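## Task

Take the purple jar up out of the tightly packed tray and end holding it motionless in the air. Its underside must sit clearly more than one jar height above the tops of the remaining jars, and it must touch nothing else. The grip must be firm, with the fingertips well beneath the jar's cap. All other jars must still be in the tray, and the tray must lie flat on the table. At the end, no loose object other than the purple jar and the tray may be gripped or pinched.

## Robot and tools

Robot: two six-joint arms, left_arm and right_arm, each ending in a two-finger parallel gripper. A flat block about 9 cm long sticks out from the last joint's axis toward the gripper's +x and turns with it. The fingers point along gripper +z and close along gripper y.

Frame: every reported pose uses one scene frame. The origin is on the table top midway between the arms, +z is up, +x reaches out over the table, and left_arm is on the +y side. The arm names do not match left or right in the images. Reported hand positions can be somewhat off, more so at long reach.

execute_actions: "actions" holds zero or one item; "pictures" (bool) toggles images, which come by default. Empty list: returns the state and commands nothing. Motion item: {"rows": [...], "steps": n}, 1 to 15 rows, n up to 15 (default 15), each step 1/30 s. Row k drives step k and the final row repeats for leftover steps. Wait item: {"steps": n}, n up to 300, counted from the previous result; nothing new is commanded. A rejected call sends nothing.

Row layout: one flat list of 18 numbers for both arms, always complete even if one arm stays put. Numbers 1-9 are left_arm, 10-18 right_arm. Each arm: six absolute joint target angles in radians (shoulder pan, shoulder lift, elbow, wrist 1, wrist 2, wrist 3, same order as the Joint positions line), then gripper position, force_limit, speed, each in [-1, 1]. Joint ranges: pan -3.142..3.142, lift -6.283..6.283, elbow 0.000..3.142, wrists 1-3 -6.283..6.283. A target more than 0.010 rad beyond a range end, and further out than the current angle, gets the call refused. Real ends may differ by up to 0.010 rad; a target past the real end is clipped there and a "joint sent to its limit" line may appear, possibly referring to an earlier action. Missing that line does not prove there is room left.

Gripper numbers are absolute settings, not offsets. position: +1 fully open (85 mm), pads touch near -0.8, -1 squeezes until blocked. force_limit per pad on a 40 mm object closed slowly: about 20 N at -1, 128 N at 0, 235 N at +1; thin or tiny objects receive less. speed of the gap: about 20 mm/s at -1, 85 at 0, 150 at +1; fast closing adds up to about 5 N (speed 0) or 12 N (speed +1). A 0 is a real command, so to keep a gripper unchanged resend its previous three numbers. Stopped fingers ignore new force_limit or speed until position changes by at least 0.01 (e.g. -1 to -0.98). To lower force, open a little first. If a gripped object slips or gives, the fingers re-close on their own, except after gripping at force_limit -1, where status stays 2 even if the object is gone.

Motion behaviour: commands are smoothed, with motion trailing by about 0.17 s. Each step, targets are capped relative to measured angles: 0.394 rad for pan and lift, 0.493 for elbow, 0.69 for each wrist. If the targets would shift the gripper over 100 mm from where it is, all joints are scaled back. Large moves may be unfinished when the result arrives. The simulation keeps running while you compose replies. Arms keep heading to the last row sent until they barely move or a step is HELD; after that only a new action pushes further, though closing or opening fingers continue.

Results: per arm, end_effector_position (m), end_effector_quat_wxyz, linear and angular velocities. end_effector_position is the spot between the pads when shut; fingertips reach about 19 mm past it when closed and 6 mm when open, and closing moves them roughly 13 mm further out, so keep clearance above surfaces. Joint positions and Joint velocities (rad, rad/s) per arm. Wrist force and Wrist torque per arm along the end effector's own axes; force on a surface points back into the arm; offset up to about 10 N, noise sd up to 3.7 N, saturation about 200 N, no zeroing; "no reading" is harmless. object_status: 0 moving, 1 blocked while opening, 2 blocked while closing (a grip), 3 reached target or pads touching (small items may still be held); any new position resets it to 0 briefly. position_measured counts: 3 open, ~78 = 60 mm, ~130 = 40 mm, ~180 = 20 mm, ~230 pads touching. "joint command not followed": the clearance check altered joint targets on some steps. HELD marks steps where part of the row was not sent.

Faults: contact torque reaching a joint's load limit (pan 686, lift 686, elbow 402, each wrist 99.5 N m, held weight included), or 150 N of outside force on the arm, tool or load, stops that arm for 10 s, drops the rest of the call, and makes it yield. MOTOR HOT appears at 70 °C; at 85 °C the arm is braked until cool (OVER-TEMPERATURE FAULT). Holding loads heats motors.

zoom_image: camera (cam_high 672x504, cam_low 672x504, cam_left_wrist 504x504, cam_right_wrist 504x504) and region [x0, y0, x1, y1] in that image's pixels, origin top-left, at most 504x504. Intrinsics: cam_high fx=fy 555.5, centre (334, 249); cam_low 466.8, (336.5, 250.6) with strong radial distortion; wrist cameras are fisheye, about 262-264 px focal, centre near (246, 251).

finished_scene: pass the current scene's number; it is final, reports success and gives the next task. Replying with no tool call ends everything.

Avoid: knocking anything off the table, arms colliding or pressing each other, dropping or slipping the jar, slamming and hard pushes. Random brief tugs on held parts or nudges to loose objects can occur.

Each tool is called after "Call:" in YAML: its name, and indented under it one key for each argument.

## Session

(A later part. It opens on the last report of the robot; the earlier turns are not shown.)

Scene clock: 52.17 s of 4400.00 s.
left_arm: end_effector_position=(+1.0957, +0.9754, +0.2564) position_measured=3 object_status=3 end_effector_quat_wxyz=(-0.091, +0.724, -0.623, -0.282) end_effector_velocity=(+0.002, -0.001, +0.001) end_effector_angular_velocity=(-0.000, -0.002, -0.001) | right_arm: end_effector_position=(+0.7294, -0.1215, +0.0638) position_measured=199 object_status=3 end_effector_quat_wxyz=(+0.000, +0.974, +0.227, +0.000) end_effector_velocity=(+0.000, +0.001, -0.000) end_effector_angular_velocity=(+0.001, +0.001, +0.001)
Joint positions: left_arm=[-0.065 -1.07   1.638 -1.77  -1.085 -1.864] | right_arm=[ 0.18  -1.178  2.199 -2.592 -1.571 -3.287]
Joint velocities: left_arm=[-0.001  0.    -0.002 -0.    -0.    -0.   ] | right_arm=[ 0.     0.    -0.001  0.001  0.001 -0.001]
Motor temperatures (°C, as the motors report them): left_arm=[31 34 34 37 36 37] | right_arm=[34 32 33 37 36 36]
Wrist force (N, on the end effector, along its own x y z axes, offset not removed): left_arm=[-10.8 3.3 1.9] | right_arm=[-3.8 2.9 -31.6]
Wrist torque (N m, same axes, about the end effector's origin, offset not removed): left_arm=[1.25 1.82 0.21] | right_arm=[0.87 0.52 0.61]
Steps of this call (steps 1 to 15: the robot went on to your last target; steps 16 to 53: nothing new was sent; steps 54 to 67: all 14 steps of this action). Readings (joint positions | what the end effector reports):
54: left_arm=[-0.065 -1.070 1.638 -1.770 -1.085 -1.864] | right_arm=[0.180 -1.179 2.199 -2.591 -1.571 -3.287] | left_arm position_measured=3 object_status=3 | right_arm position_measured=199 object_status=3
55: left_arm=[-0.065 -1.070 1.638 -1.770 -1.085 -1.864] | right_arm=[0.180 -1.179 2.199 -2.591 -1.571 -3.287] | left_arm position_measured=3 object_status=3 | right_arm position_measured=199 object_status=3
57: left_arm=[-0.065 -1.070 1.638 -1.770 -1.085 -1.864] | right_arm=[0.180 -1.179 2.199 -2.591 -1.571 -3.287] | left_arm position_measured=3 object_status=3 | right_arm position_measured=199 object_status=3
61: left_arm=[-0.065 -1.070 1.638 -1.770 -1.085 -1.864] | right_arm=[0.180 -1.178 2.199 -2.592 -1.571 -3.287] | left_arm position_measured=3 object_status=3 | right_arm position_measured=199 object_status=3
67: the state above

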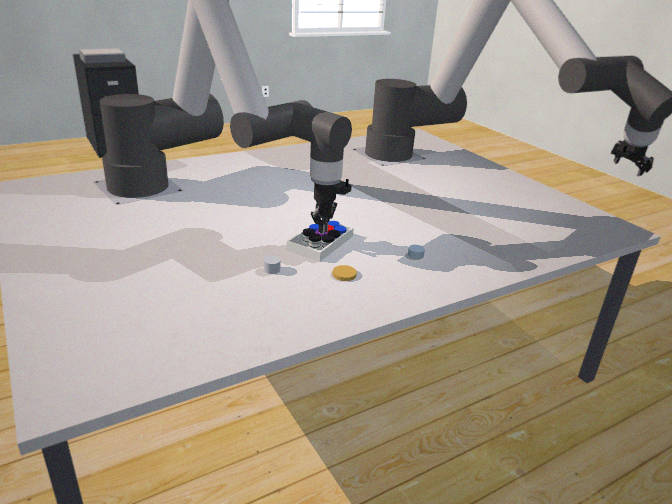

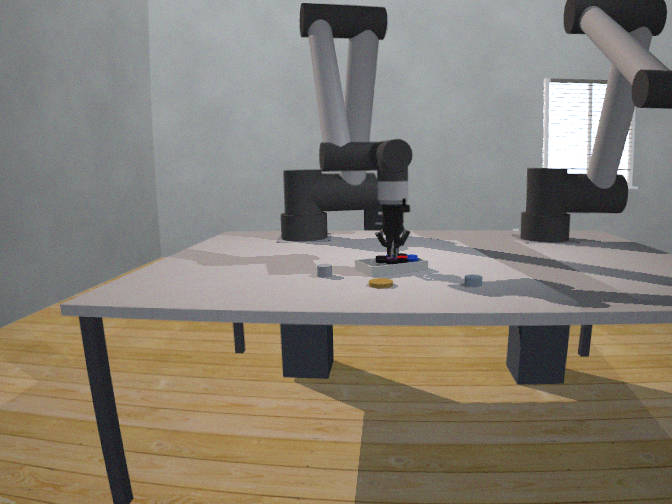

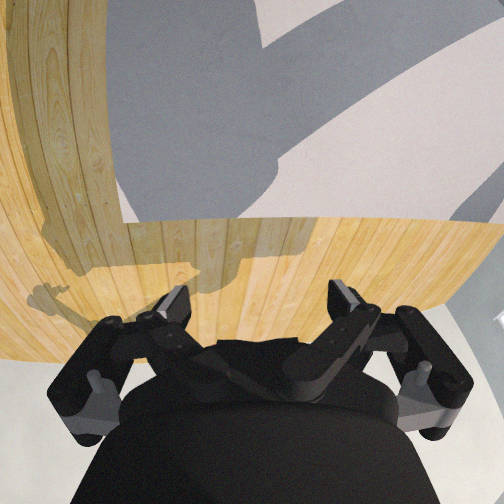

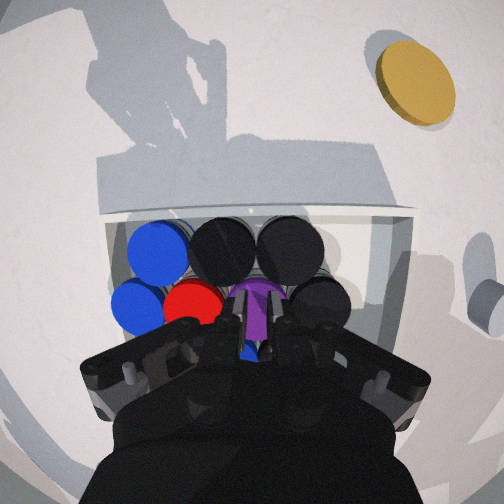

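Call:
execute_actions:
  actions:
    - {"rows":[[-0.065,-1.07,1.638,-1.77,-1.085,-1.864,1,0,0,0.177,-1.1779,2.1996,-2.5925,-1.571,-3.2896,-0.55,0,0.5],[-0.065,-1.07,1.638,-1.77,-1.085,-1.864,1,0,0,0.174,-1.1779,2.1996,-2.5925,-1.571,-3.2926,-0.55,0,0.5],[-0.065,-1.07,1.638,-1.77,-1.085,-1.864,1,0,0,0.171,-1.1779,2.1996,-2.5925,-1.571,-3.2956,-0.55,0,0.5],[-0.065,-1.07,1.638,-1.77,-1.085,-1.864,1,0,0,0.168,-1.1779,2.1996,-2.5925,-1.571,-3.2986,-0.55,0,0.5],[-0.065,-1.07,1.638,-1.77,-1.085,-1.864,1,0,0,0.165,-1.1779,2.1996,-2.5925,-1.571,-3.3016,-0.55,0,0.5],[-0.065,-1.07,1.638,-1.77,-1.085,-1.864,1,0,0,0.162,-1.1779,2.1996,-2.5925,-1.571,-3.3046,-0.55,0,0.5],[-0.065,-1.07,1.638,-1.77,-1.085,-1.864,1,0,0,0.159,-1.1779,2.1996,-2.5925,-1.571,-3.3076,-0.55,0,0.5],[-0.065,-1.07,1.638,-1.77,-1.085,-1.864,1,0,0,0.156,-1.1779,2.1996,-2.5925,-1.571,-3.3106,-0.55,0,0.5],[-0.065,-1.07,1.638,-1.77,-1.085,-1.864,1,0,0,0.153,-1.1779,2.1996,-2.5925,-1.571,-3.3136,-0.55,0,0.5],[-0.065,-1.07,1.638,-1.77,-1.085,-1.864,1,0,0,0.15,-1.1779,2.1996,-2.5925,-1.571,-3.3166,-0.55,0,0.5],[-0.065,-1.07,1.638,-1.77,-1.085,-1.864,1,0,0,0.147,-1.1779,2.1996,-2.5925,-1.571,-3.3196,-0.55,0,0.5],[-0.065,-1.07,1.638,-1.77,-1.085,-1.864,1,0,0,0.144,-1.1779,2.1996,-2.5925,-1.571,-3.3226,-0.55,0,0.5],[-0.065,-1.07,1.638,-1.77,-1.085,-1.864,1,0,0,0.141,-1.1779,2.1996,-2.5925,-1.571,-3.3256,-0.55,0,0.5],[-0.065,-1.07,1.638,-1.77,-1.085,-1.864,1,0,0,0.138,-1.1779,2.1996,-2.5925,-1.571,-3.3286,-0.55,0,0.5],[-0.065,-1.07,1.638,-1.77,-1.085,-1.864,1,0,0,0.136,-1.1779,2.1996,-2.5925,-1.571,-3.3306,-0.55,0,0.5]]}
  pictures: false

Call:
execute_actions:
  actions:
    - {"steps":14}

Scene clock: 64.63 s of 4400.00 s.
left_arm: end_effector_position=(+1.0957, +0.9754, +0.2564) position_measured=3 object_status=3 end_effector_quat_wxyz=(-0.091, +0.724, -0.623, -0.282) end_effector_velocity=(+0.000, +0.001, +0.000) end_effector_angular_velocity=(+0.000, -0.000, +0.001) | right_arm: end_effector_position=(+0.7424, -0.1443, +0.0635) position_measured=199 object_status=3 end_effector_quat_wxyz=(+0.000, +0.974, +0.227, -0.000) end_effector_velocity=(+0.038, -0.068, -0.000) end_effector_angular_velocity=(-0.000, +0.000, -0.001)
Joint positions: left_arm=[-0.065 -1.07   1.638 -1.77  -1.085 -1.864] | right_arm=[ 0.15  -1.178  2.2   -2.592 -1.571 -3.316]
Joint velocities: left_arm=[ 0.001  0.    -0.001  0.    -0.    -0.   ] | right_arm=[-0.087  0.     0.    -0.    -0.    -0.086]
Motor temperatures (°C, as the motors report them): left_arm=[31 34 34 37 36 37] | right_arm=[34 32 33 37 36 36]
Wrist force (N, on the end effector, along its own x y z axes, offset not removed): left_arm=[-10.6 2.4 2.9] | right_arm=[-1.2 1.0 -30.3]
Wrist torque (N m, same axes, about the end effector's origin, offset not removed): left_arm=[1.09 1.63 0.44] | right_arm=[1.04 0.91 0.63]
Steps of this call (steps 1 to 15: the robot went on to your last target; steps 16 to 90: nothing new was sent; then 8.97 s passed at rest; steps 91 to 105: all 15 steps of this action). Readings (joint positions | what the end effector reports):
91: left_arm=[-0.065 -1.070 1.638 -1.770 -1.085 -1.864] | right_arm=[0.180 -1.178 2.200 -2.593 -1.571 -3.287] | left_arm position_measured=3 object_status=3 | right_arm position_measured=199 object_status=3
92: left_arm=[-0.065 -1.070 1.638 -1.770 -1.085 -1.864] | right_arm=[0.180 -1.178 2.200 -2.593 -1.571 -3.287] | left_arm position_measured=3 object_status=3 | right_arm position_measured=199 object_status=3
94: left_arm=[-0.065 -1.070 1.638 -1.770 -1.085 -1.864] | right_arm=[0.178 -1.178 2.200 -2.592 -1.571 -3.288] | left_arm position_measured=3 object_status=3 | right_arm position_measured=199 object_status=3
98: left_arm=[-0.065 -1.070 1.638 -1.770 -1.085 -1.864] | right_arm=[0.170 -1.178 2.200 -2.592 -1.571 -3.297] | left_arm position_measured=3 object_status=3 | right_arm position_measured=199 object_status=3
105: the state above

Scene clock: 65.10 s of 4400.00 s.
left_arm: end_effector_position=(+1.0957, +0.9754, +0.2564) position_measured=3 object_status=3 end_effector_quat_wxyz=(-0.091, +0.724, -0.623, -0.282) end_effector_velocity=(+0.001, -0.001, +0.001) end_effector_angular_velocity=(-0.000, -0.001, -0.001) | right_arm: end_effector_position=(+0.7484, -0.1554, +0.0633) position_measured=199 object_status=3 end_effector_quat_wxyz=(+0.000, +0.974, +0.227, -0.000) end_effector_velocity=(+0.002, -0.003, +0.000) end_effector_angular_velocity=(-0.000, -0.001, -0.000)
Joint positions: left_arm=[-0.065 -1.07   1.638 -1.77  -1.085 -1.864] | right_arm=[ 0.136 -1.178  2.2   -2.592 -1.571 -3.33 ]
Joint velocities: left_arm=[-0.001 -0.001 -0.     0.    -0.     0.   ] | right_arm=[-0.003  0.    -0.    -0.001 -0.001 -0.003]
Motor temperatures (°C, as the motors report them): left_arm=[31 34 34 37 36 37] | right_arm=[34 32 33 37 36 36]
Wrist force (N, on the end effector, along its own x y z axes, offset not removed): left_arm=[-6.1 2.9 2.3] | right_arm=[1.7 1.9 0.2]
Wrist torque (N m, same axes, about the end effector's origin, offset not removed): left_arm=[1.28 0.92 0.37] | right_arm=[0.48 0.26 0.60]
Steps of this call (steps 1 to 14: the robot went on to your last target). Readings (joint positions | what the end effector reports):
1: left_arm=[-0.065 -1.070 1.638 -1.770 -1.085 -1.864] | right_arm=[0.148 -1.178 2.200 -2.592 -1.571 -3.319] | left_arm position_measured=3 object_status=3 | right_arm position_measured=199 object_status=3
2: left_arm=[-0.065 -1.070 1.638 -1.770 -1.085 -1.864] | right_arm=[0.145 -1.178 2.200 -2.592 -1.571 -3.322] | left_arm position_measured=3 object_status=3 | right_arm position_measured=199 object_status=3
4: left_arm=[-0.065 -1.070 1.638 -1.770 -1.085 -1.864] | right_arm=[0.141 -1.178 2.200 -2.592 -1.571 -3.325] | left_arm position_measured=3 object_status=3 | right_arm position_measured=199 object_status=3
8: left_arm=[-0.065 -1.070 1.638 -1.770 -1.085 -1.864] | right_arm=[0.138 -1.178 2.200 -2.592 -1.571 -3.329] | left_arm position_measured=3 object_status=3 | right_arm position_measured=199 object_status=3
14: the state above

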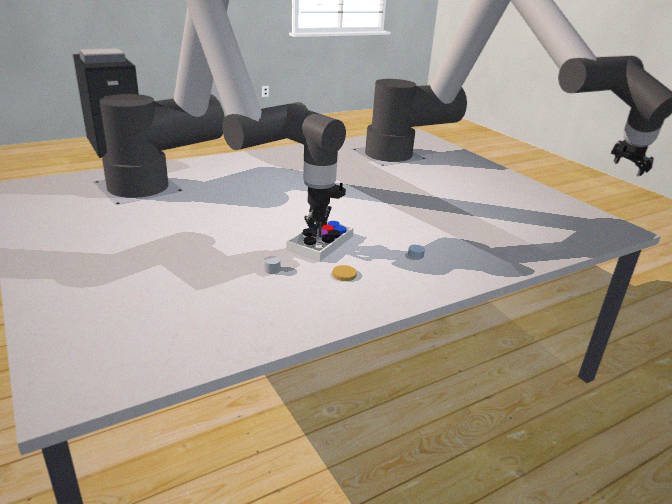

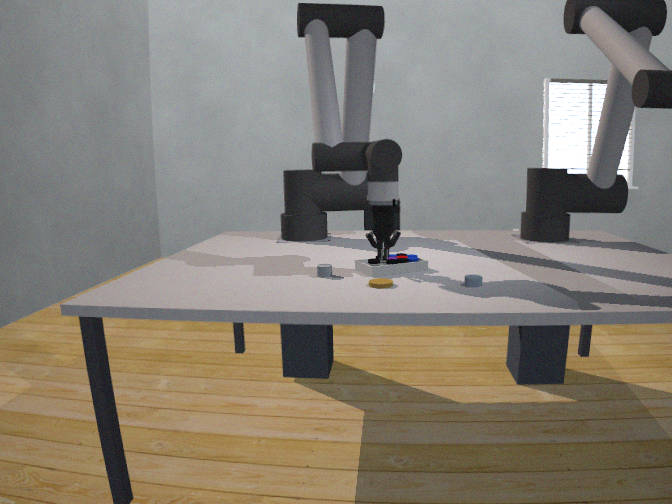

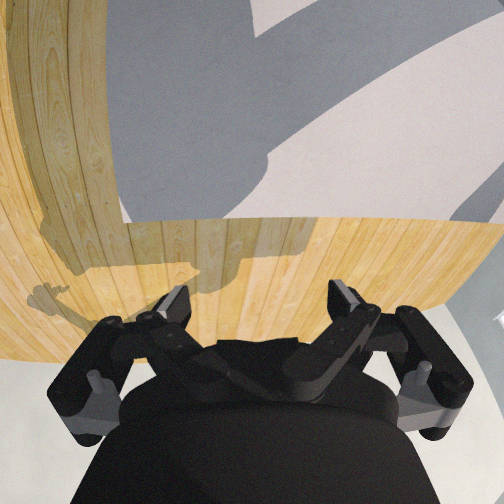

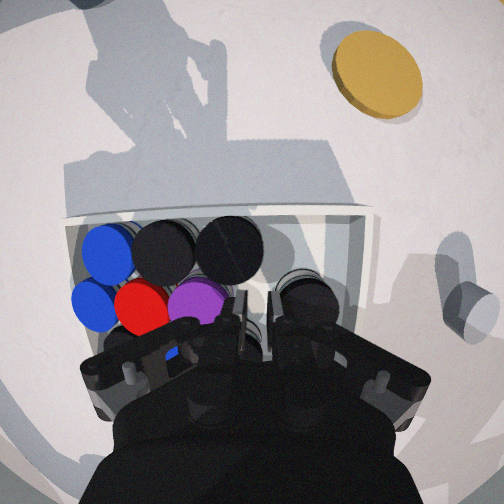

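Call:
execute_actions:
  actions:
    - {"rows":[[-0.065,-1.07,1.638,-1.77,-1.085,-1.864,1,0,0,0.137,-1.1864,2.1972,-2.5816,-1.571,-3.3296,-0.55,0,0.5]],"steps":8}
  pictures: false

Call:
execute_actions:
  actions:
    - {"rows":[[-0.065,-1.07,1.638,-1.77,-1.085,-1.864,1,0,0,0.226,-1.1841,2.193,-2.5797,-1.571,-3.2406,-0.55,0,0.5]]}
  pictures: false

Call:
execute_actions:
  actions:
    - {"rows":[[-0.065,-1.07,1.638,-1.77,-1.085,-1.864,1,0,0,0.226,-1.1756,2.1954,-2.5906,-1.571,-3.2406,-0.55,0,0.5]]}

Scene clock: 70.63 s of 4400.00 s.
left_arm: end_effector_position=(+1.0957, +0.9754, +0.2564) position_measured=3 object_status=3 end_effector_quat_wxyz=(-0.091, +0.724, -0.623, -0.282) end_effector_velocity=(-0.001, -0.001, -0.002) end_effector_angular_velocity=(+0.000, +0.002, -0.000) | right_arm: end_effector_position=(+0.7485, -0.1551, +0.0691) position_measured=199 object_status=3 end_effector_quat_wxyz=(+0.000, +0.974, +0.227, +0.000) end_effector_velocity=(-0.001, +0.002, +0.012) end_effector_angular_velocity=(+0.002, +0.000, -0.001)
Joint positions: left_arm=[-0.065 -1.07   1.638 -1.77  -1.085 -1.864] | right_arm=[ 0.137 -1.185  2.198 -2.584 -1.571 -3.33 ]
Joint velocities: left_arm=[-0.001  0.     0.002  0.    -0.    -0.   ] | right_arm=[ 0.002 -0.014 -0.005  0.018  0.002  0.003]
Motor temperatures (°C, as the motors report them): left_arm=[31 34 34 37 36 37] | right_arm=[34 32 33 37 36 36]
Wrist force (N, on the end effector, along its own x y z axes, offset not removed): left_arm=[-11.3 4.7 2.9] | right_arm=[2.4 0.5 0.0]
Wrist torque (N m, same axes, about the end effector's origin, offset not removed): left_arm=[1.59 1.80 0.39] | right_arm=[0.29 0.00 0.67]
Steps of this call (steps 1 to 30: the robot went on to your last target; steps 31 to 90: nothing new was sent; then 2.27 s passed at rest; steps 91 to 98: all 8 steps of this action). Readings (joint positions | what the end effector reports):
91: left_arm=[-0.065 -1.070 1.638 -1.770 -1.085 -1.864] | right_arm=[0.136 -1.178 2.200 -2.593 -1.571 -3.331] | left_arm position_measured=3 object_status=3 | right_arm position_measured=199 object_status=3
92: left_arm=[-0.065 -1.070 1.638 -1.770 -1.085 -1.864] | right_arm=[0.136 -1.178 2.199 -2.592 -1.571 -3.331] | left_arm position_measured=3 object_status=3 | right_arm position_measured=199 object_status=3
94: left_arm=[-0.065 -1.070 1.638 -1.770 -1.085 -1.864] | right_arm=[0.136 -1.181 2.199 -2.588 -1.571 -3.330] | left_arm position_measured=3 object_status=3 | right_arm position_measured=199 object_status=3
98: the state above

Scene clock: 71.13 s of 4400.00 s.
left_arm: end_effector_position=(+1.0957, +0.9754, +0.2564) position_measured=3 object_status=3 end_effector_quat_wxyz=(-0.091, +0.724, -0.623, -0.282) end_effector_velocity=(+0.001, -0.000, +0.001) end_effector_angular_velocity=(+0.000, -0.001, -0.000) | right_arm: end_effector_position=(+0.7117, -0.0883, +0.0706) position_measured=199 object_status=3 end_effector_quat_wxyz=(+0.000, +0.974, +0.227, +0.000) end_effector_velocity=(-0.013, +0.020, -0.000) end_effector_angular_velocity=(+0.001, +0.002, +0.001)
Joint positions: left_arm=[-0.065 -1.07   1.638 -1.77  -1.085 -1.864] | right_arm=[ 0.223 -1.184  2.193 -2.58  -1.571 -3.244]
Joint velocities: left_arm=[-0.    -0.    -0.001  0.     0.    -0.   ] | right_arm=[ 0.026  0.001 -0.001  0.001  0.002  0.026]
Motor temperatures (°C, as the motors report them): left_arm=[31 34 34 37 36 37] | right_arm=[34 32 33 37 36 36]
Wrist force (N, on the end effector, along its own x y z axes, offset not removed): left_arm=[-10.1 2.4 3.2] | right_arm=[-0.7 2.5 0.1]
Wrist torque (N m, same axes, about the end effector's origin, offset not removed): left_arm=[1.20 1.51 0.38] | right_arm=[0.63 0.69 0.47]
Steps of this call (steps 1 to 15: all 15 steps of this action). Readings (joint positions | what the end effector reports):
1: left_arm=[-0.065 -1.070 1.638 -1.770 -1.085 -1.864] | right_arm=[0.137 -1.185 2.198 -2.583 -1.571 -3.330] | left_arm position_measured=3 object_status=3 | right_arm position_measured=199 object_status=3
2: left_arm=[-0.065 -1.070 1.638 -1.770 -1.085 -1.864] | right_arm=[0.139 -1.185 2.197 -2.583 -1.571 -3.327] | left_arm position_measured=3 object_status=3 | right_arm position_measured=199 object_status=3
4: left_arm=[-0.065 -1.070 1.638 -1.770 -1.085 -1.864] | right_arm=[0.166 -1.185 2.196 -2.582 -1.571 -3.300] | left_arm position_measured=3 object_status=3 | right_arm position_measured=199 object_status=3
8: left_arm=[-0.065 -1.070 1.638 -1.770 -1.085 -1.864] | right_arm=[0.205 -1.185 2.194 -2.580 -1.571 -3.262] | left_arm position_measured=3 object_status=3 | right_arm position_measured=199 object_status=3
15: the state above

Scene clock: 71.63 s of 4400.00 s.
left_arm: end_effector_position=(+1.0957, +0.9754, +0.2564) position_measured=3 object_status=3 end_effector_quat_wxyz=(-0.091, +0.724, -0.623, -0.282) end_effector_velocity=(+0.000, -0.001, -0.000) end_effector_angular_velocity=(+0.000, -0.000, -0.001) | right_arm: end_effector_position=(+0.7104, -0.0858, +0.0639) position_measured=199 object_status=3 end_effector_quat_wxyz=(+0.000, +0.974, +0.227, +0.000) end_effector_velocity=(+0.001, +0.001, -0.001) end_effector_angular_velocity=(+0.001, -0.003, -0.000)
Joint positions: left_arm=[-0.065 -1.07   1.638 -1.77  -1.085 -1.864] | right_arm=[ 0.226 -1.176  2.195 -2.59  -1.571 -3.241]
Joint velocities: left_arm=[-0.001 -0.     0.    -0.     0.     0.   ] | right_arm=[ 0.     0.002 -0.    -0.004 -0.     0.001]
Motor temperatures (°C, as the motors report them): left_arm=[31 34 34 37 36 37] | right_arm=[34 32 33 37 36 36]
Wrist force (N, on the end effector, along its own x y z axes, offset not removed): left_arm=[-12.4 5.9 1.4] | right_arm=[-0.1 5.2 -22.6]
Wrist torque (N m, same axes, about the end effector's origin, offset not removed): left_arm=[1.85 2.17 0.30] | right_arm=[0.54 0.13 0.56]
Steps of this call (steps 1 to 15: all 15 steps of this action). Readings (joint positions | what the end effector reports):
1: left_arm=[-0.065 -1.070 1.638 -1.770 -1.085 -1.864] | right_arm=[0.223 -1.184 2.193 -2.580 -1.571 -3.243] | left_arm position_measured=3 object_status=3 | right_arm position_measured=199 object_status=3
2: left_arm=[-0.065 -1.070 1.638 -1.770 -1.085 -1.864] | right_arm=[0.224 -1.184 2.193 -2.580 -1.571 -3.243] | left_arm position_measured=3 object_status=3 | right_arm position_measured=199 object_status=3
4: left_arm=[-0.065 -1.070 1.638 -1.770 -1.085 -1.864] | right_arm=[0.225 -1.181 2.194 -2.584 -1.571 -3.242] | left_arm position_measured=3 object_status=3 | right_arm position_measured=199 object_status=3
8: left_arm=[-0.065 -1.070 1.638 -1.770 -1.085 -1.864] | right_arm=[0.226 -1.177 2.195 -2.588 -1.571 -3.241] | left_arm position_measured=3 object_status=3 | right_arm position_measured=199 object_status=3
15: the state above

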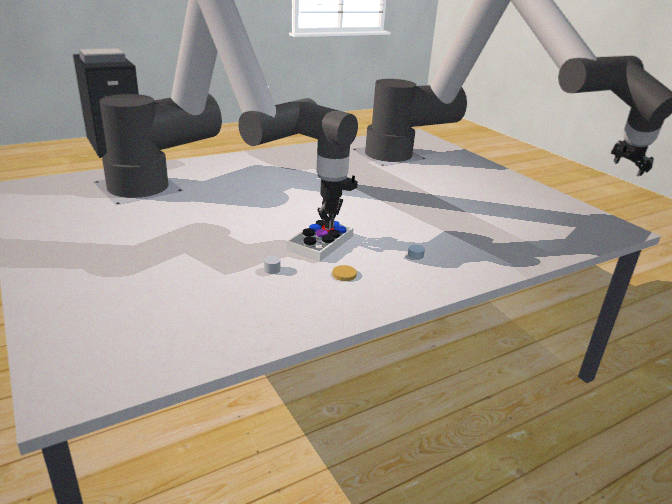

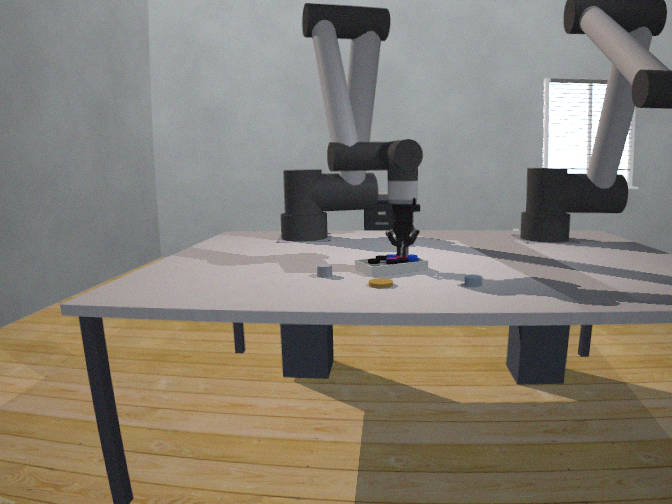

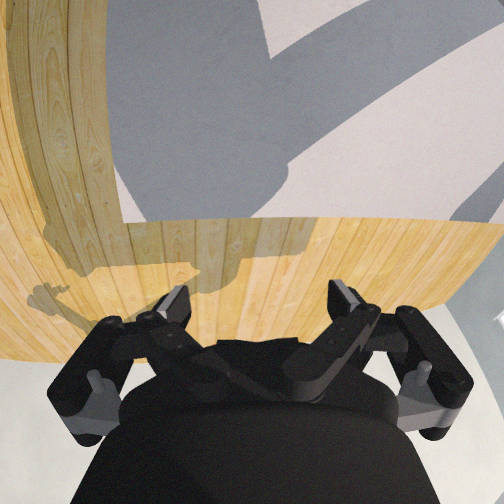

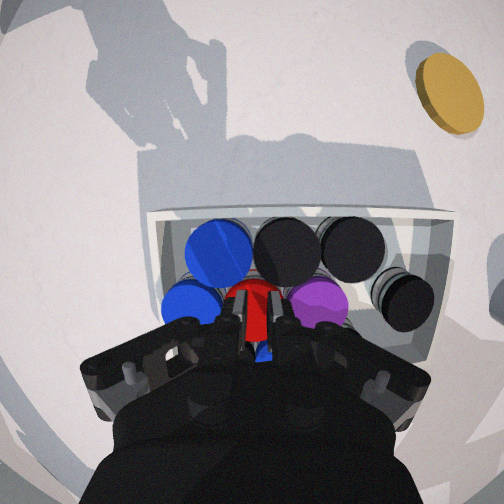

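Call:
execute_actions:
  actions:
    - {"rows":[[-0.065,-1.07,1.638,-1.77,-1.085,-1.864,1,0,0,0.223,-1.1758,2.1957,-2.5907,-1.571,-3.2436,-0.55,0,0.5],[-0.065,-1.07,1.638,-1.77,-1.085,-1.864,1,0,0,0.22,-1.1759,2.196,-2.5909,-1.571,-3.2466,-0.55,0,0.5],[-0.065,-1.07,1.638,-1.77,-1.085,-1.864,1,0,0,0.217,-1.1761,2.1963,-2.591,-1.571,-3.2496,-0.55,0,0.5],[-0.065,-1.07,1.638,-1.77,-1.085,-1.864,1,0,0,0.214,-1.1762,2.1966,-2.5912,-1.571,-3.2526,-0.55,0,0.5],[-0.065,-1.07,1.638,-1.77,-1.085,-1.864,1,0,0,0.211,-1.1764,2.1969,-2.5913,-1.571,-3.2556,-0.55,0,0.5],[-0.065,-1.07,1.638,-1.77,-1.085,-1.864,1,0,0,0.208,-1.1766,2.1972,-2.5914,-1.571,-3.2586,-0.55,0,0.5],[-0.065,-1.07,1.638,-1.77,-1.085,-1.864,1,0,0,0.205,-1.1767,2.1975,-2.5916,-1.571,-3.2616,-0.55,0,0.5],[-0.065,-1.07,1.638,-1.77,-1.085,-1.864,1,0,0,0.203,-1.1769,2.1978,-2.5917,-1.571,-3.2636,-0.55,0,0.5]]}
  pictures: false

Call:
execute_actions:
  actions:
    - {"steps":8}

Scene clock: 79.00 s of 4400.00 s.
left_arm: end_effector_position=(+1.0957, +0.9754, +0.2564) position_measured=3 object_status=3 end_effector_quat_wxyz=(-0.091, +0.724, -0.623, -0.282) end_effector_velocity=(+0.002, -0.001, +0.002) end_effector_angular_velocity=(-0.000, -0.003, -0.001) | right_arm: end_effector_position=(+0.7188, -0.1019, +0.0634) position_measured=199 object_status=3 end_effector_quat_wxyz=(+0.000, +0.974, +0.227, -0.000) end_effector_velocity=(+0.008, -0.015, +0.001) end_effector_angular_velocity=(-0.003, -0.003, +0.001)
Joint positions: left_arm=[-0.065 -1.07   1.638 -1.77  -1.085 -1.864] | right_arm=[ 0.205 -1.177  2.198 -2.592 -1.571 -3.261]
Joint velocities: left_arm=[-0.001 -0.    -0.002 -0.001  0.     0.   ] | right_arm=[-0.017 -0.001  0.001 -0.002 -0.004 -0.018]
Motor temperatures (°C, as the motors report them): left_arm=[31 34 34 37 36 37] | right_arm=[34 32 33 37 36 36]
Wrist force (N, on the end effector, along its own x y z axes, offset not removed): left_arm=[-9.0 -0.1 2.7] | right_arm=[4.3 -8.8 -49.4]
Wrist torque (N m, same axes, about the end effector's origin, offset not removed): left_arm=[0.66 1.50 0.32] | right_arm=[0.64 0.42 0.61]
Steps of this call (steps 1 to 15: the robot went on to your last target; steps 16 to 90: nothing new was sent; then 3.87 s passed at rest; steps 91 to 105: all 15 steps of this action). Readings (joint positions | what the end effector reports):
91: left_arm=[-0.065 -1.070 1.638 -1.770 -1.085 -1.864] | right_arm=[0.226 -1.176 2.195 -2.591 -1.571 -3.241] | left_arm position_measured=3 object_status=3 | right_arm position_measured=199 object_status=3
92: left_arm=[-0.065 -1.070 1.638 -1.770 -1.085 -1.864] | right_arm=[0.226 -1.176 2.195 -2.591 -1.571 -3.241] | left_arm position_measured=3 object_status=3 | right_arm position_measured=199 object_status=3
94: left_arm=[-0.065 -1.070 1.638 -1.770 -1.085 -1.864] | right_arm=[0.224 -1.176 2.196 -2.591 -1.571 -3.242] | left_arm position_measured=3 object_status=3 | right_arm position_measured=199 object_status=3
98: left_arm=[-0.065 -1.070 1.638 -1.770 -1.085 -1.864] | right_arm=[0.216 -1.176 2.196 -2.591 -1.571 -3.251] | left_arm position_measured=3 object_status=3 | right_arm position_measured=199 object_status=3
105: the state above

Scene clock: 79.27 s of 4400.00 s.
left_arm: end_effector_position=(+1.0957, +0.9754, +0.2564) position_measured=3 object_status=3 end_effector_quat_wxyz=(-0.091, +0.724, -0.623, -0.282) end_effector_velocity=(-0.000, +0.000, +0.001) end_effector_angular_velocity=(+0.000, -0.001, +0.000) | right_arm: end_effector_position=(+0.7196, -0.1034, +0.0634) position_measured=199 object_status=3 end_effector_quat_wxyz=(+0.000, +0.974, +0.227, -0.000) end_effector_velocity=(+0.000, -0.002, -0.000) end_effector_angular_velocity=(-0.000, +0.001, +0.000)
Joint positions: left_arm=[-0.065 -1.07   1.638 -1.77  -1.085 -1.864] | right_arm=[ 0.203 -1.177  2.198 -2.592 -1.571 -3.263]
Joint velocities: left_arm=[ 0.    -0.001  0.     0.     0.    -0.   ] | right_arm=[-0.002 -0.     0.001  0.001  0.    -0.002]
Motor temperatures (°C, as the motors report them): left_arm=[31 34 34 37 36 37] | right_arm=[34 32 33 37 36 36]
Wrist force (N, on the end effector, along its own x y z axes, offset not removed): left_arm=[-11.9 4.4 3.7] | right_arm=[3.5 -1.8 -39.4]
Wrist torque (N m, same axes, about the end effector's origin, offset not removed): left_arm=[1.83 2.13 0.23] | right_arm=[1.16 0.17 0.49]
Steps of this call (steps 1 to 8: the robot went on to your last target). Readings (joint positions | what the end effector reports):
1: left_arm=[-0.065 -1.070 1.638 -1.770 -1.085 -1.864] | right_arm=[0.205 -1.177 2.198 -2.592 -1.571 -3.262] | left_arm position_measured=3 object_status=3 | right_arm position_measured=199 object_status=3
2: left_arm=[-0.065 -1.070 1.638 -1.770 -1.085 -1.864] | right_arm=[0.204 -1.177 2.198 -2.592 -1.571 -3.262] | left_arm position_measured=3 object_status=3 | right_arm position_measured=199 object_status=3
4: left_arm=[-0.065 -1.070 1.638 -1.770 -1.085 -1.864] | right_arm=[0.204 -1.177 2.198 -2.592 -1.571 -3.263] | left_arm position_measured=3 object_status=3 | right_arm position_measured=199 object_status=3
8: the state above

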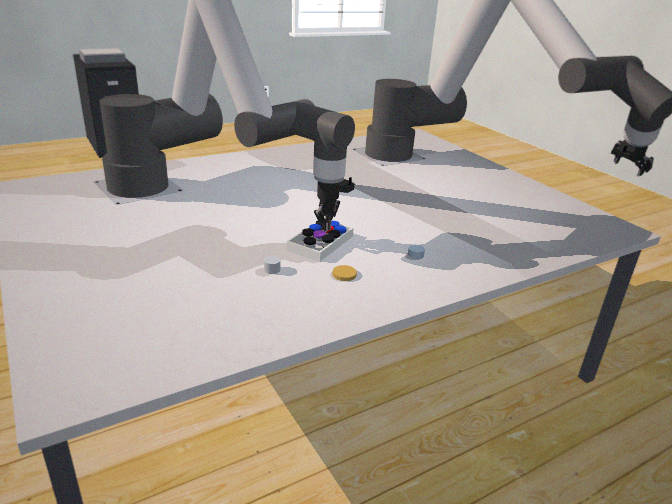

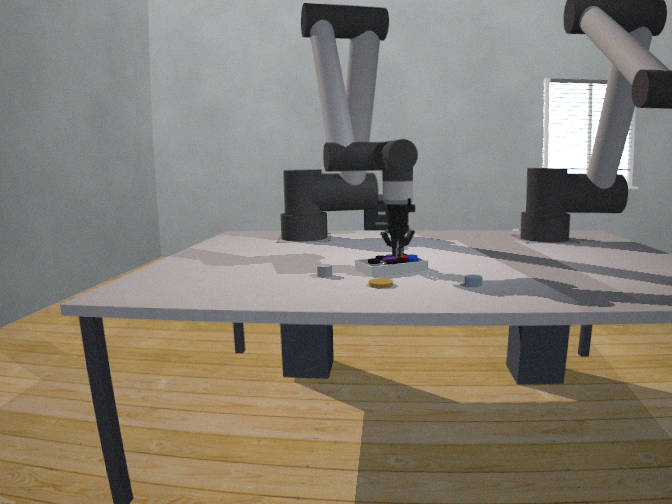

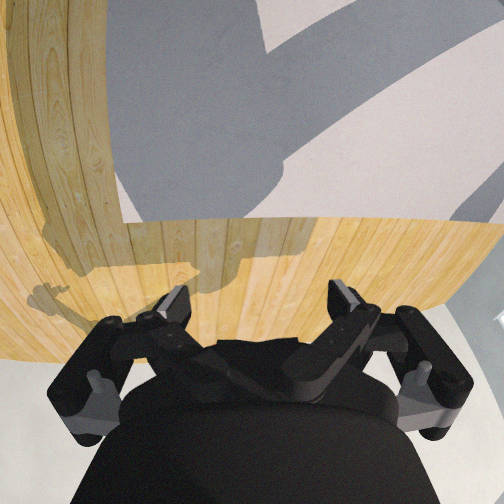

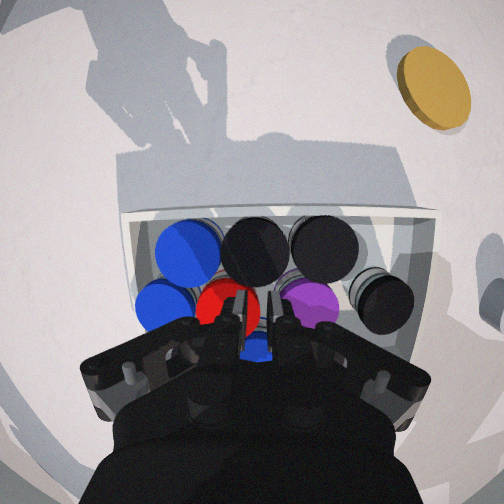

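Call:
execute_actions:
  actions:
    - {"rows":[[-0.065,-1.07,1.638,-1.77,-1.085,-1.864,1,0,0,0.203,-1.1854,2.1954,-2.5808,-1.571,-3.2636,-0.55,0,0.5]],"steps":8}
  pictures: false

Call:
execute_actions:
  actions:
    - {"rows":[[-0.065,-1.07,1.638,-1.77,-1.085,-1.864,1,0,0,0.1655,-1.1854,2.2007,-2.5861,-1.571,-3.301,0.14,0,0.5]]}
  pictures: false

Call:
execute_actions:
  actions:
    - {"rows":[[-0.065,-1.07,1.638,-1.77,-1.085,-1.864,1,0,0,0.1655,-1.1782,2.2027,-2.5953,-1.571,-3.301,0.14,0,0.5]],"steps":12}

Call:
zoom_image:
  camera: "cam_right_wrist"
  region: [120, 180, 410, 380]

Scene clock: 86.60 s of 4400.00 s.
left_arm: end_effector_position=(+1.0957, +0.9754, +0.2564) position_measured=3 object_status=3 end_effector_quat_wxyz=(-0.091, +0.724, -0.623, -0.282) end_effector_velocity=(+0.001, +0.001, +0.002) end_effector_angular_velocity=(+0.000, -0.002, +0.001) | right_arm: end_effector_position=(+0.7195, -0.1037, +0.0688) position_measured=199 object_status=3 end_effector_quat_wxyz=(+0.000, +0.974, +0.227, -0.000) end_effector_velocity=(+0.000, +0.001, +0.012) end_effector_angular_velocity=(+0.002, +0.000, -0.001)
Joint positions: left_arm=[-0.065 -1.07   1.638 -1.77  -1.085 -1.864] | right_arm=[ 0.203 -1.183  2.196 -2.583 -1.571 -3.264]
Joint velocities: left_arm=[ 0.001 -0.001 -0.002  0.     0.    -0.   ] | right_arm=[-0.    -0.014 -0.004  0.018  0.002  0.001]
Motor temperatures (°C, as the motors report them): left_arm=[31 34 34 37 36 37] | right_arm=[34 32 33 37 36 36]
Wrist force (N, on the end effector, along its own x y z axes, offset not removed): left_arm=[-12.5 2.0 4.3] | right_arm=[-1.1 1.8 0.9]
Wrist torque (N m, same axes, about the end effector's origin, offset not removed): left_arm=[1.00 2.09 0.31] | right_arm=[0.46 0.72 0.58]
Steps of this call (steps 1 to 15: the robot went on to your last target; steps 16 to 90: nothing new was sent; then 4.07 s passed at rest; steps 91 to 98: all 8 steps of this action). Readings (joint positions | what the end effector reports):
91: left_arm=[-0.065 -1.070 1.638 -1.770 -1.085 -1.864] | right_arm=[0.203 -1.177 2.198 -2.592 -1.571 -3.264] | left_arm position_measured=3 object_status=3 | right_arm position_measured=199 object_status=3
92: left_arm=[-0.065 -1.070 1.638 -1.770 -1.085 -1.864] | right_arm=[0.203 -1.177 2.198 -2.591 -1.571 -3.264] | left_arm position_measured=3 object_status=3 | right_arm position_measured=199 object_status=3
94: left_arm=[-0.065 -1.070 1.638 -1.770 -1.085 -1.864] | right_arm=[0.203 -1.180 2.197 -2.587 -1.571 -3.264] | left_arm position_measured=3 object_status=3 | right_arm position_measured=199 object_status=3
98: the state above

Scene clock: 87.10 s of 4400.00 s.
left_arm: end_effector_position=(+1.0957, +0.9754, +0.2564) position_measured=3 object_status=3 end_effector_quat_wxyz=(-0.091, +0.724, -0.623, -0.282) end_effector_velocity=(-0.000, -0.001, -0.000) end_effector_angular_velocity=(+0.000, +0.001, -0.001) | right_arm: end_effector_position=(+0.7335, -0.1322, +0.0685) position_measured=112 object_status=0 end_effector_quat_wxyz=(+0.000, +0.974, +0.227, -0.000) end_effector_velocity=(+0.004, -0.008, +0.000) end_effector_angular_velocity=(+0.000, -0.002, -0.001)
Joint positions: left_arm=[-0.065 -1.07   1.638 -1.77  -1.085 -1.864] | right_arm=[ 0.167 -1.185  2.2   -2.586 -1.571 -3.3  ]
Joint velocities: left_arm=[-0.001  0.     0.001  0.     0.    -0.   ] | right_arm=[-0.01  -0.     0.001 -0.002 -0.    -0.009]
Motor temperatures (°C, as the motors report them): left_arm=[31 34 34 37 36 37] | right_arm=[34 32 33 37 36 36]
Wrist force (N, on the end effector, along its own x y z axes, offset not removed): left_arm=[-10.0 0.9 2.6] | right_arm=[2.4 1.3 2.0]
Wrist torque (N m, same axes, about the end effector's origin, offset not removed): left_arm=[0.94 1.65 0.31] | right_arm=[0.31 0.04 0.64]
Steps of this call (steps 1 to 15: all 15 steps of this action). Readings (joint positions | what the end effector reports):
1: left_arm=[-0.065 -1.070 1.638 -1.770 -1.085 -1.864] | right_arm=[0.203 -1.184 2.196 -2.583 -1.571 -3.264] | left_arm position_measured=3 object_status=3 | right_arm position_measured=199 object_status=0
2: left_arm=[-0.065 -1.070 1.638 -1.770 -1.085 -1.864] | right_arm=[0.201 -1.184 2.196 -2.582 -1.571 -3.266] | left_arm position_measured=3 object_status=3 | right_arm position_measured=199 object_status=0
4: left_arm=[-0.065 -1.070 1.638 -1.770 -1.085 -1.864] | right_arm=[0.189 -1.185 2.198 -2.583 -1.571 -3.278] | left_arm position_measured=3 object_status=3 | right_arm position_measured=189 object_status=0
8: left_arm=[-0.065 -1.070 1.638 -1.770 -1.085 -1.864] | right_arm=[0.174 -1.185 2.200 -2.585 -1.571 -3.293] | left_arm position_measured=3 object_status=3 | right_arm position_measured=151 object_status=0
15: the state above

Scene clock: 87.50 s of 4400.00 s.
left_arm: end_effector_position=(+1.0957, +0.9754, +0.2564) position_measured=3 object_status=3 end_effector_quat_wxyz=(-0.091, +0.724, -0.623, -0.282) end_effector_velocity=(-0.001, +0.000, -0.001) end_effector_angular_velocity=(+0.000, +0.001, +0.000) | right_arm: end_effector_position=(+0.7340, -0.1332, +0.0631) position_measured=112 object_status=3 end_effector_quat_wxyz=(+0.000, +0.974, +0.227, +0.000) end_effector_velocity=(+0.001, -0.001, -0.003) end_effector_angular_velocity=(-0.002, -0.001, -0.000)
Joint positions: left_arm=[-0.065 -1.07   1.638 -1.77  -1.085 -1.864] | right_arm=[ 0.166 -1.179  2.203 -2.595 -1.571 -3.301]
Joint velocities: left_arm=[ 0.    -0.     0.002 -0.     0.    -0.   ] | right_arm=[-0.     0.004  0.001 -0.006 -0.002  0.   ]
Motor temperatures (°C, as the motors report them): left_arm=[31 34 34 37 36 37] | right_arm=[34 32 33 37 36 36]
Wrist force (N, on the end effector, along its own x y z axes, offset not removed): left_arm=[-10.2 3.0 5.9] | right_arm=[2.2 0.3 -1.0]
Wrist torque (N m, same axes, about the end effector's origin, offset not removed): left_arm=[1.34 1.75 0.35] | right_arm=[0.17 0.01 0.65]
Steps of this call (steps 1 to 12: all 12 steps of this action). Readings (joint positions | what the end effector reports):
1: left_arm=[-0.065 -1.070 1.638 -1.770 -1.085 -1.864] | right_arm=[0.166 -1.185 2.201 -2.586 -1.571 -3.300] | left_arm position_measured=3 object_status=3 | right_arm position_measured=112 object_status=0
2: left_arm=[-0.065 -1.070 1.638 -1.770 -1.085 -1.864] | right_arm=[0.166 -1.185 2.201 -2.587 -1.571 -3.300] | left_arm position_measured=3 object_status=3 | right_arm position_measured=112 object_status=0
4: left_arm=[-0.065 -1.070 1.638 -1.770 -1.085 -1.864] | right_arm=[0.166 -1.183 2.201 -2.590 -1.571 -3.301] | left_arm position_measured=3 object_status=3 | right_arm position_measured=112 object_status=0
8: left_arm=[-0.065 -1.070 1.638 -1.770 -1.085 -1.864] | right_arm=[0.166 -1.180 2.202 -2.593 -1.571 -3.301] | left_arm position_measured=3 object_status=3 | right_arm position_measured=112 object_status=3
12: the state above

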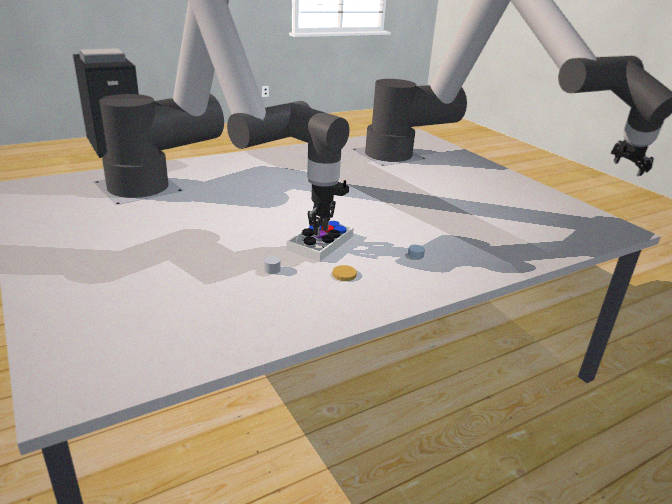

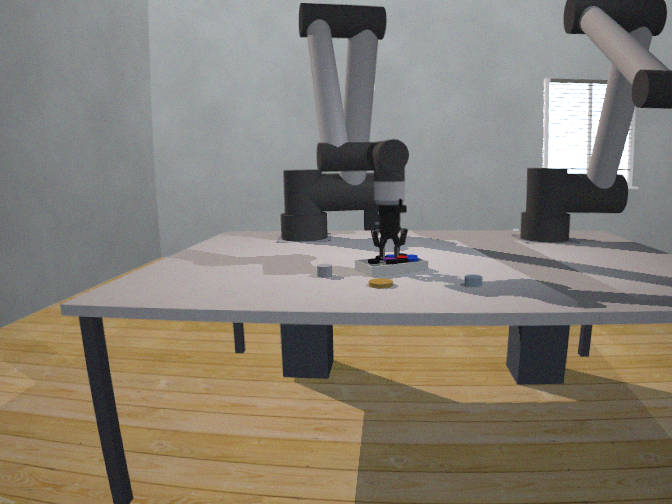

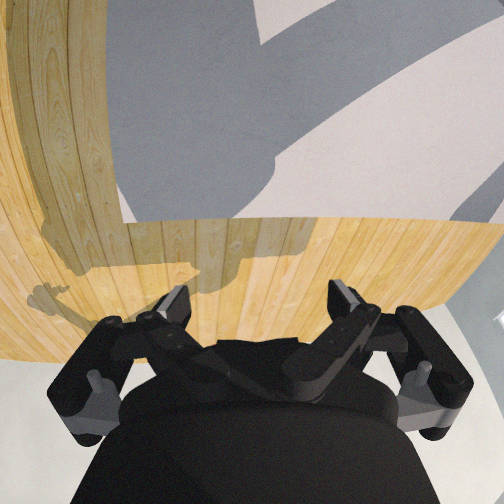

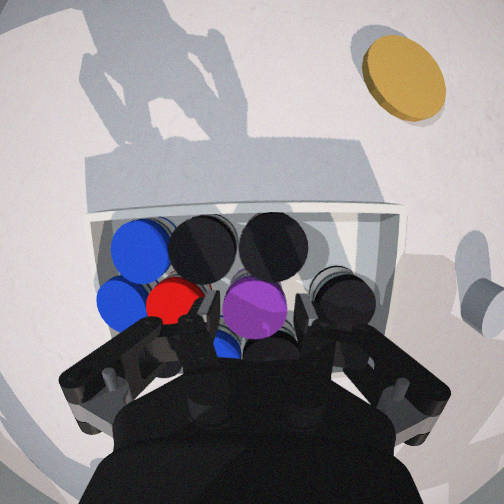

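Region (120, 180, 410, 380) of cam_right_wrist's 504x504 image, scaled by 1.738, with more detail than that image has; it fills the top 348 rows of this view, and the rest is white.

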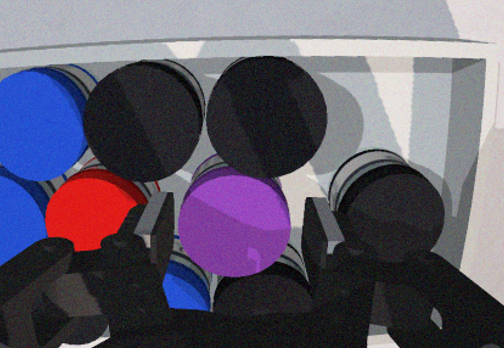

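Call:
execute_actions:
  actions:
    - {"rows":[[-0.065,-1.07,1.638,-1.77,-1.085,-1.864,1,0,0,0.1655,-1.161,2.2073,-2.6171,-1.571,-3.301,0.14,0,0.5]],"steps":13}
  pictures: false

Call:
execute_actions:
  actions:
    - {"rows":[[-0.065,-1.07,1.638,-1.77,-1.085,-1.864,1,0,0,0.164,-1.151,2.2097,-2.6295,-1.571,-3.3025,0.08,0,0]]}

Scene clock: 91.80 s of 4400.00 s.
left_arm: end_effector_position=(+1.0957, +0.9754, +0.2564) position_measured=3 object_status=3 end_effector_quat_wxyz=(-0.091, +0.724, -0.623, -0.282) end_effector_velocity=(+0.001, +0.000, +0.000) end_effector_angular_velocity=(+0.000, -0.001, -0.000) | right_arm: end_effector_position=(+0.7339, -0.1333, +0.0495) position_measured=112 object_status=3 end_effector_quat_wxyz=(+0.000, +0.974, +0.227, -0.000) end_effector_velocity=(+0.000, -0.000, -0.006) end_effector_angular_velocity=(-0.001, -0.001, +0.000)
Joint positions: left_arm=[-0.065 -1.07   1.638 -1.77  -1.085 -1.864] | right_arm=[ 0.165 -1.162  2.207 -2.616 -1.571 -3.301]
Joint velocities: left_arm=[ 0.     0.001 -0.002  0.     0.     0.   ] | right_arm=[-0.     0.008  0.002 -0.01  -0.001 -0.   ]
Motor temperatures (°C, as the motors report them): left_arm=[31 34 34 37 36 37] | right_arm=[34 32 33 37 36 36]
Wrist force (N, on the end effector, along its own x y z axes, offset not removed): left_arm=[-11.8 4.4 0.6] | right_arm=[1.2 1.0 1.4]
Wrist torque (N m, same axes, about the end effector's origin, offset not removed): left_arm=[1.65 2.00 0.44] | right_arm=[-0.01 0.32 0.63]
Steps of this call (steps 1 to 15: the robot went on to your last target; steps 16 to 90: nothing new was sent; then 0.87 s passed at rest; steps 91 to 103: all 13 steps of this action). Readings (joint positions | what the end effector reports):
91: left_arm=[-0.065 -1.070 1.638 -1.770 -1.085 -1.864] | right_arm=[0.165 -1.178 2.203 -2.595 -1.571 -3.301] | left_arm position_measured=3 object_status=3 | right_arm position_measured=112 object_status=3
92: left_arm=[-0.065 -1.070 1.638 -1.770 -1.085 -1.864] | right_arm=[0.165 -1.177 2.203 -2.597 -1.571 -3.301] | left_arm position_measured=3 object_status=3 | right_arm position_measured=112 object_status=3
94: left_arm=[-0.065 -1.070 1.638 -1.770 -1.085 -1.864] | right_arm=[0.165 -1.171 2.205 -2.604 -1.571 -3.301] | left_arm position_measured=3 object_status=3 | right_arm position_measured=112 object_status=3
98: left_arm=[-0.065 -1.070 1.638 -1.770 -1.085 -1.864] | right_arm=[0.165 -1.165 2.206 -2.613 -1.571 -3.301] | left_arm position_measured=3 object_status=3 | right_arm position_measured=112 object_status=3
103: the state above

Scene clock: 92.30 s of 4400.00 s.
left_arm: end_effector_position=(+1.0957, +0.9754, +0.2564) position_measured=3 object_status=3 end_effector_quat_wxyz=(-0.091, +0.724, -0.623, -0.282) end_effector_velocity=(-0.001, +0.001, -0.001) end_effector_angular_velocity=(+0.000, +0.001, +0.000) | right_arm: end_effector_position=(+0.7346, -0.1344, +0.0410) position_measured=119 object_status=3 end_effector_quat_wxyz=(+0.000, +0.974, +0.227, +0.000) end_effector_velocity=(+0.000, -0.001, -0.002) end_effector_angular_velocity=(-0.001, -0.001, -0.001)
Joint positions: left_arm=[-0.065 -1.07   1.638 -1.77  -1.085 -1.864] | right_arm=[ 0.164 -1.151  2.21  -2.629 -1.571 -3.302]
Joint velocities: left_arm=[ 0.001  0.001  0.001 -0.     0.     0.   ] | right_arm=[-0.     0.003  0.001 -0.004 -0.002  0.   ]
Motor temperatures (°C, as the motors report them): left_arm=[31 34 34 37 36 37] | right_arm=[34 32 33 37 36 36]
Wrist force (N, on the end effector, along its own x y z axes, offset not removed): left_arm=[-10.8 5.4 5.5] | right_arm=[-0.2 3.4 -1.1]
Wrist torque (N m, same axes, about the end effector's origin, offset not removed): left_arm=[1.80 1.80 0.42] | right_arm=[0.93 0.44 0.57]
Steps of this call (steps 1 to 15: all 15 steps of this action). Readings (joint positions | what the end effector reports):
1: left_arm=[-0.065 -1.070 1.638 -1.770 -1.085 -1.864] | right_arm=[0.165 -1.162 2.207 -2.616 -1.571 -3.301] | left_arm position_measured=3 object_status=3 | right_arm position_measured=112 object_status=0
2: left_arm=[-0.065 -1.070 1.638 -1.770 -1.085 -1.864] | right_arm=[0.165 -1.161 2.207 -2.617 -1.571 -3.301] | left_arm position_measured=3 object_status=3 | right_arm position_measured=112 object_status=0
4: left_arm=[-0.065 -1.070 1.638 -1.770 -1.085 -1.864] | right_arm=[0.165 -1.157 2.208 -2.622 -1.571 -3.302] | left_arm position_measured=3 object_status=3 | right_arm position_measured=116 object_status=0
8: left_arm=[-0.065 -1.070 1.638 -1.770 -1.085 -1.864] | right_arm=[0.164 -1.153 2.209 -2.627 -1.571 -3.302] | left_arm position_measured=3 object_status=3 | right_arm position_measured=118 object_status=0
15: the state above

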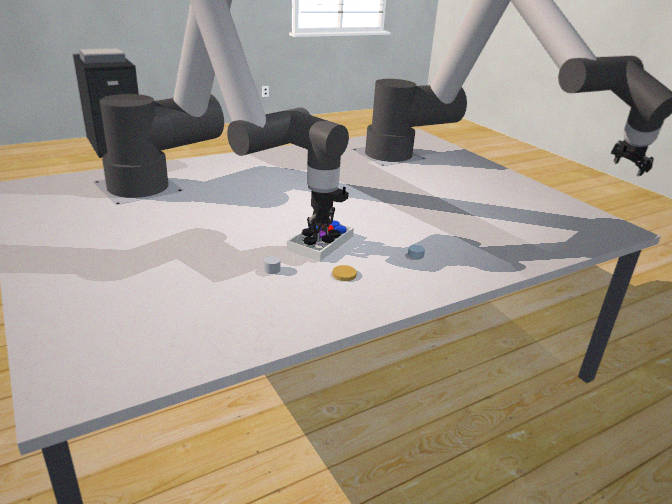

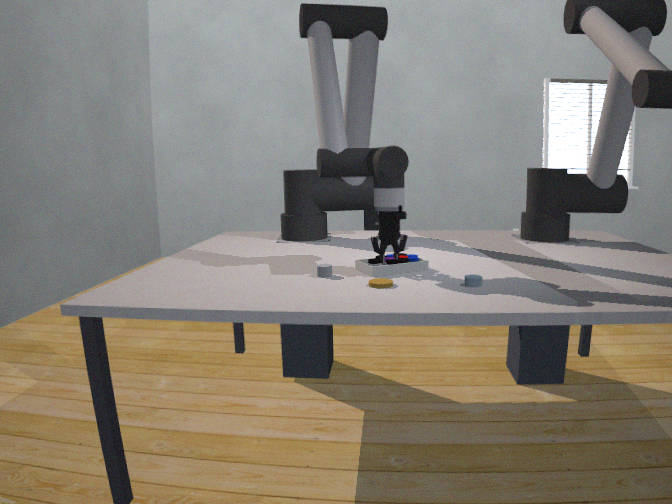

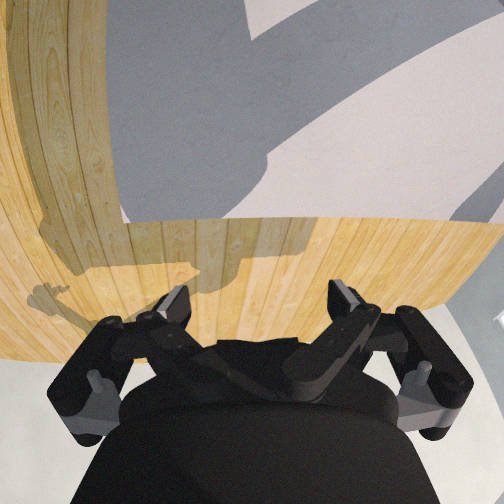

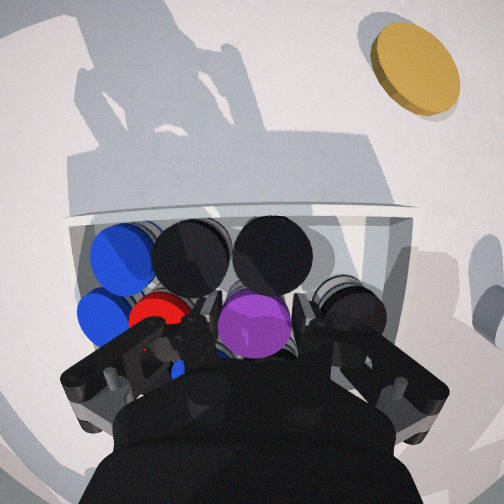

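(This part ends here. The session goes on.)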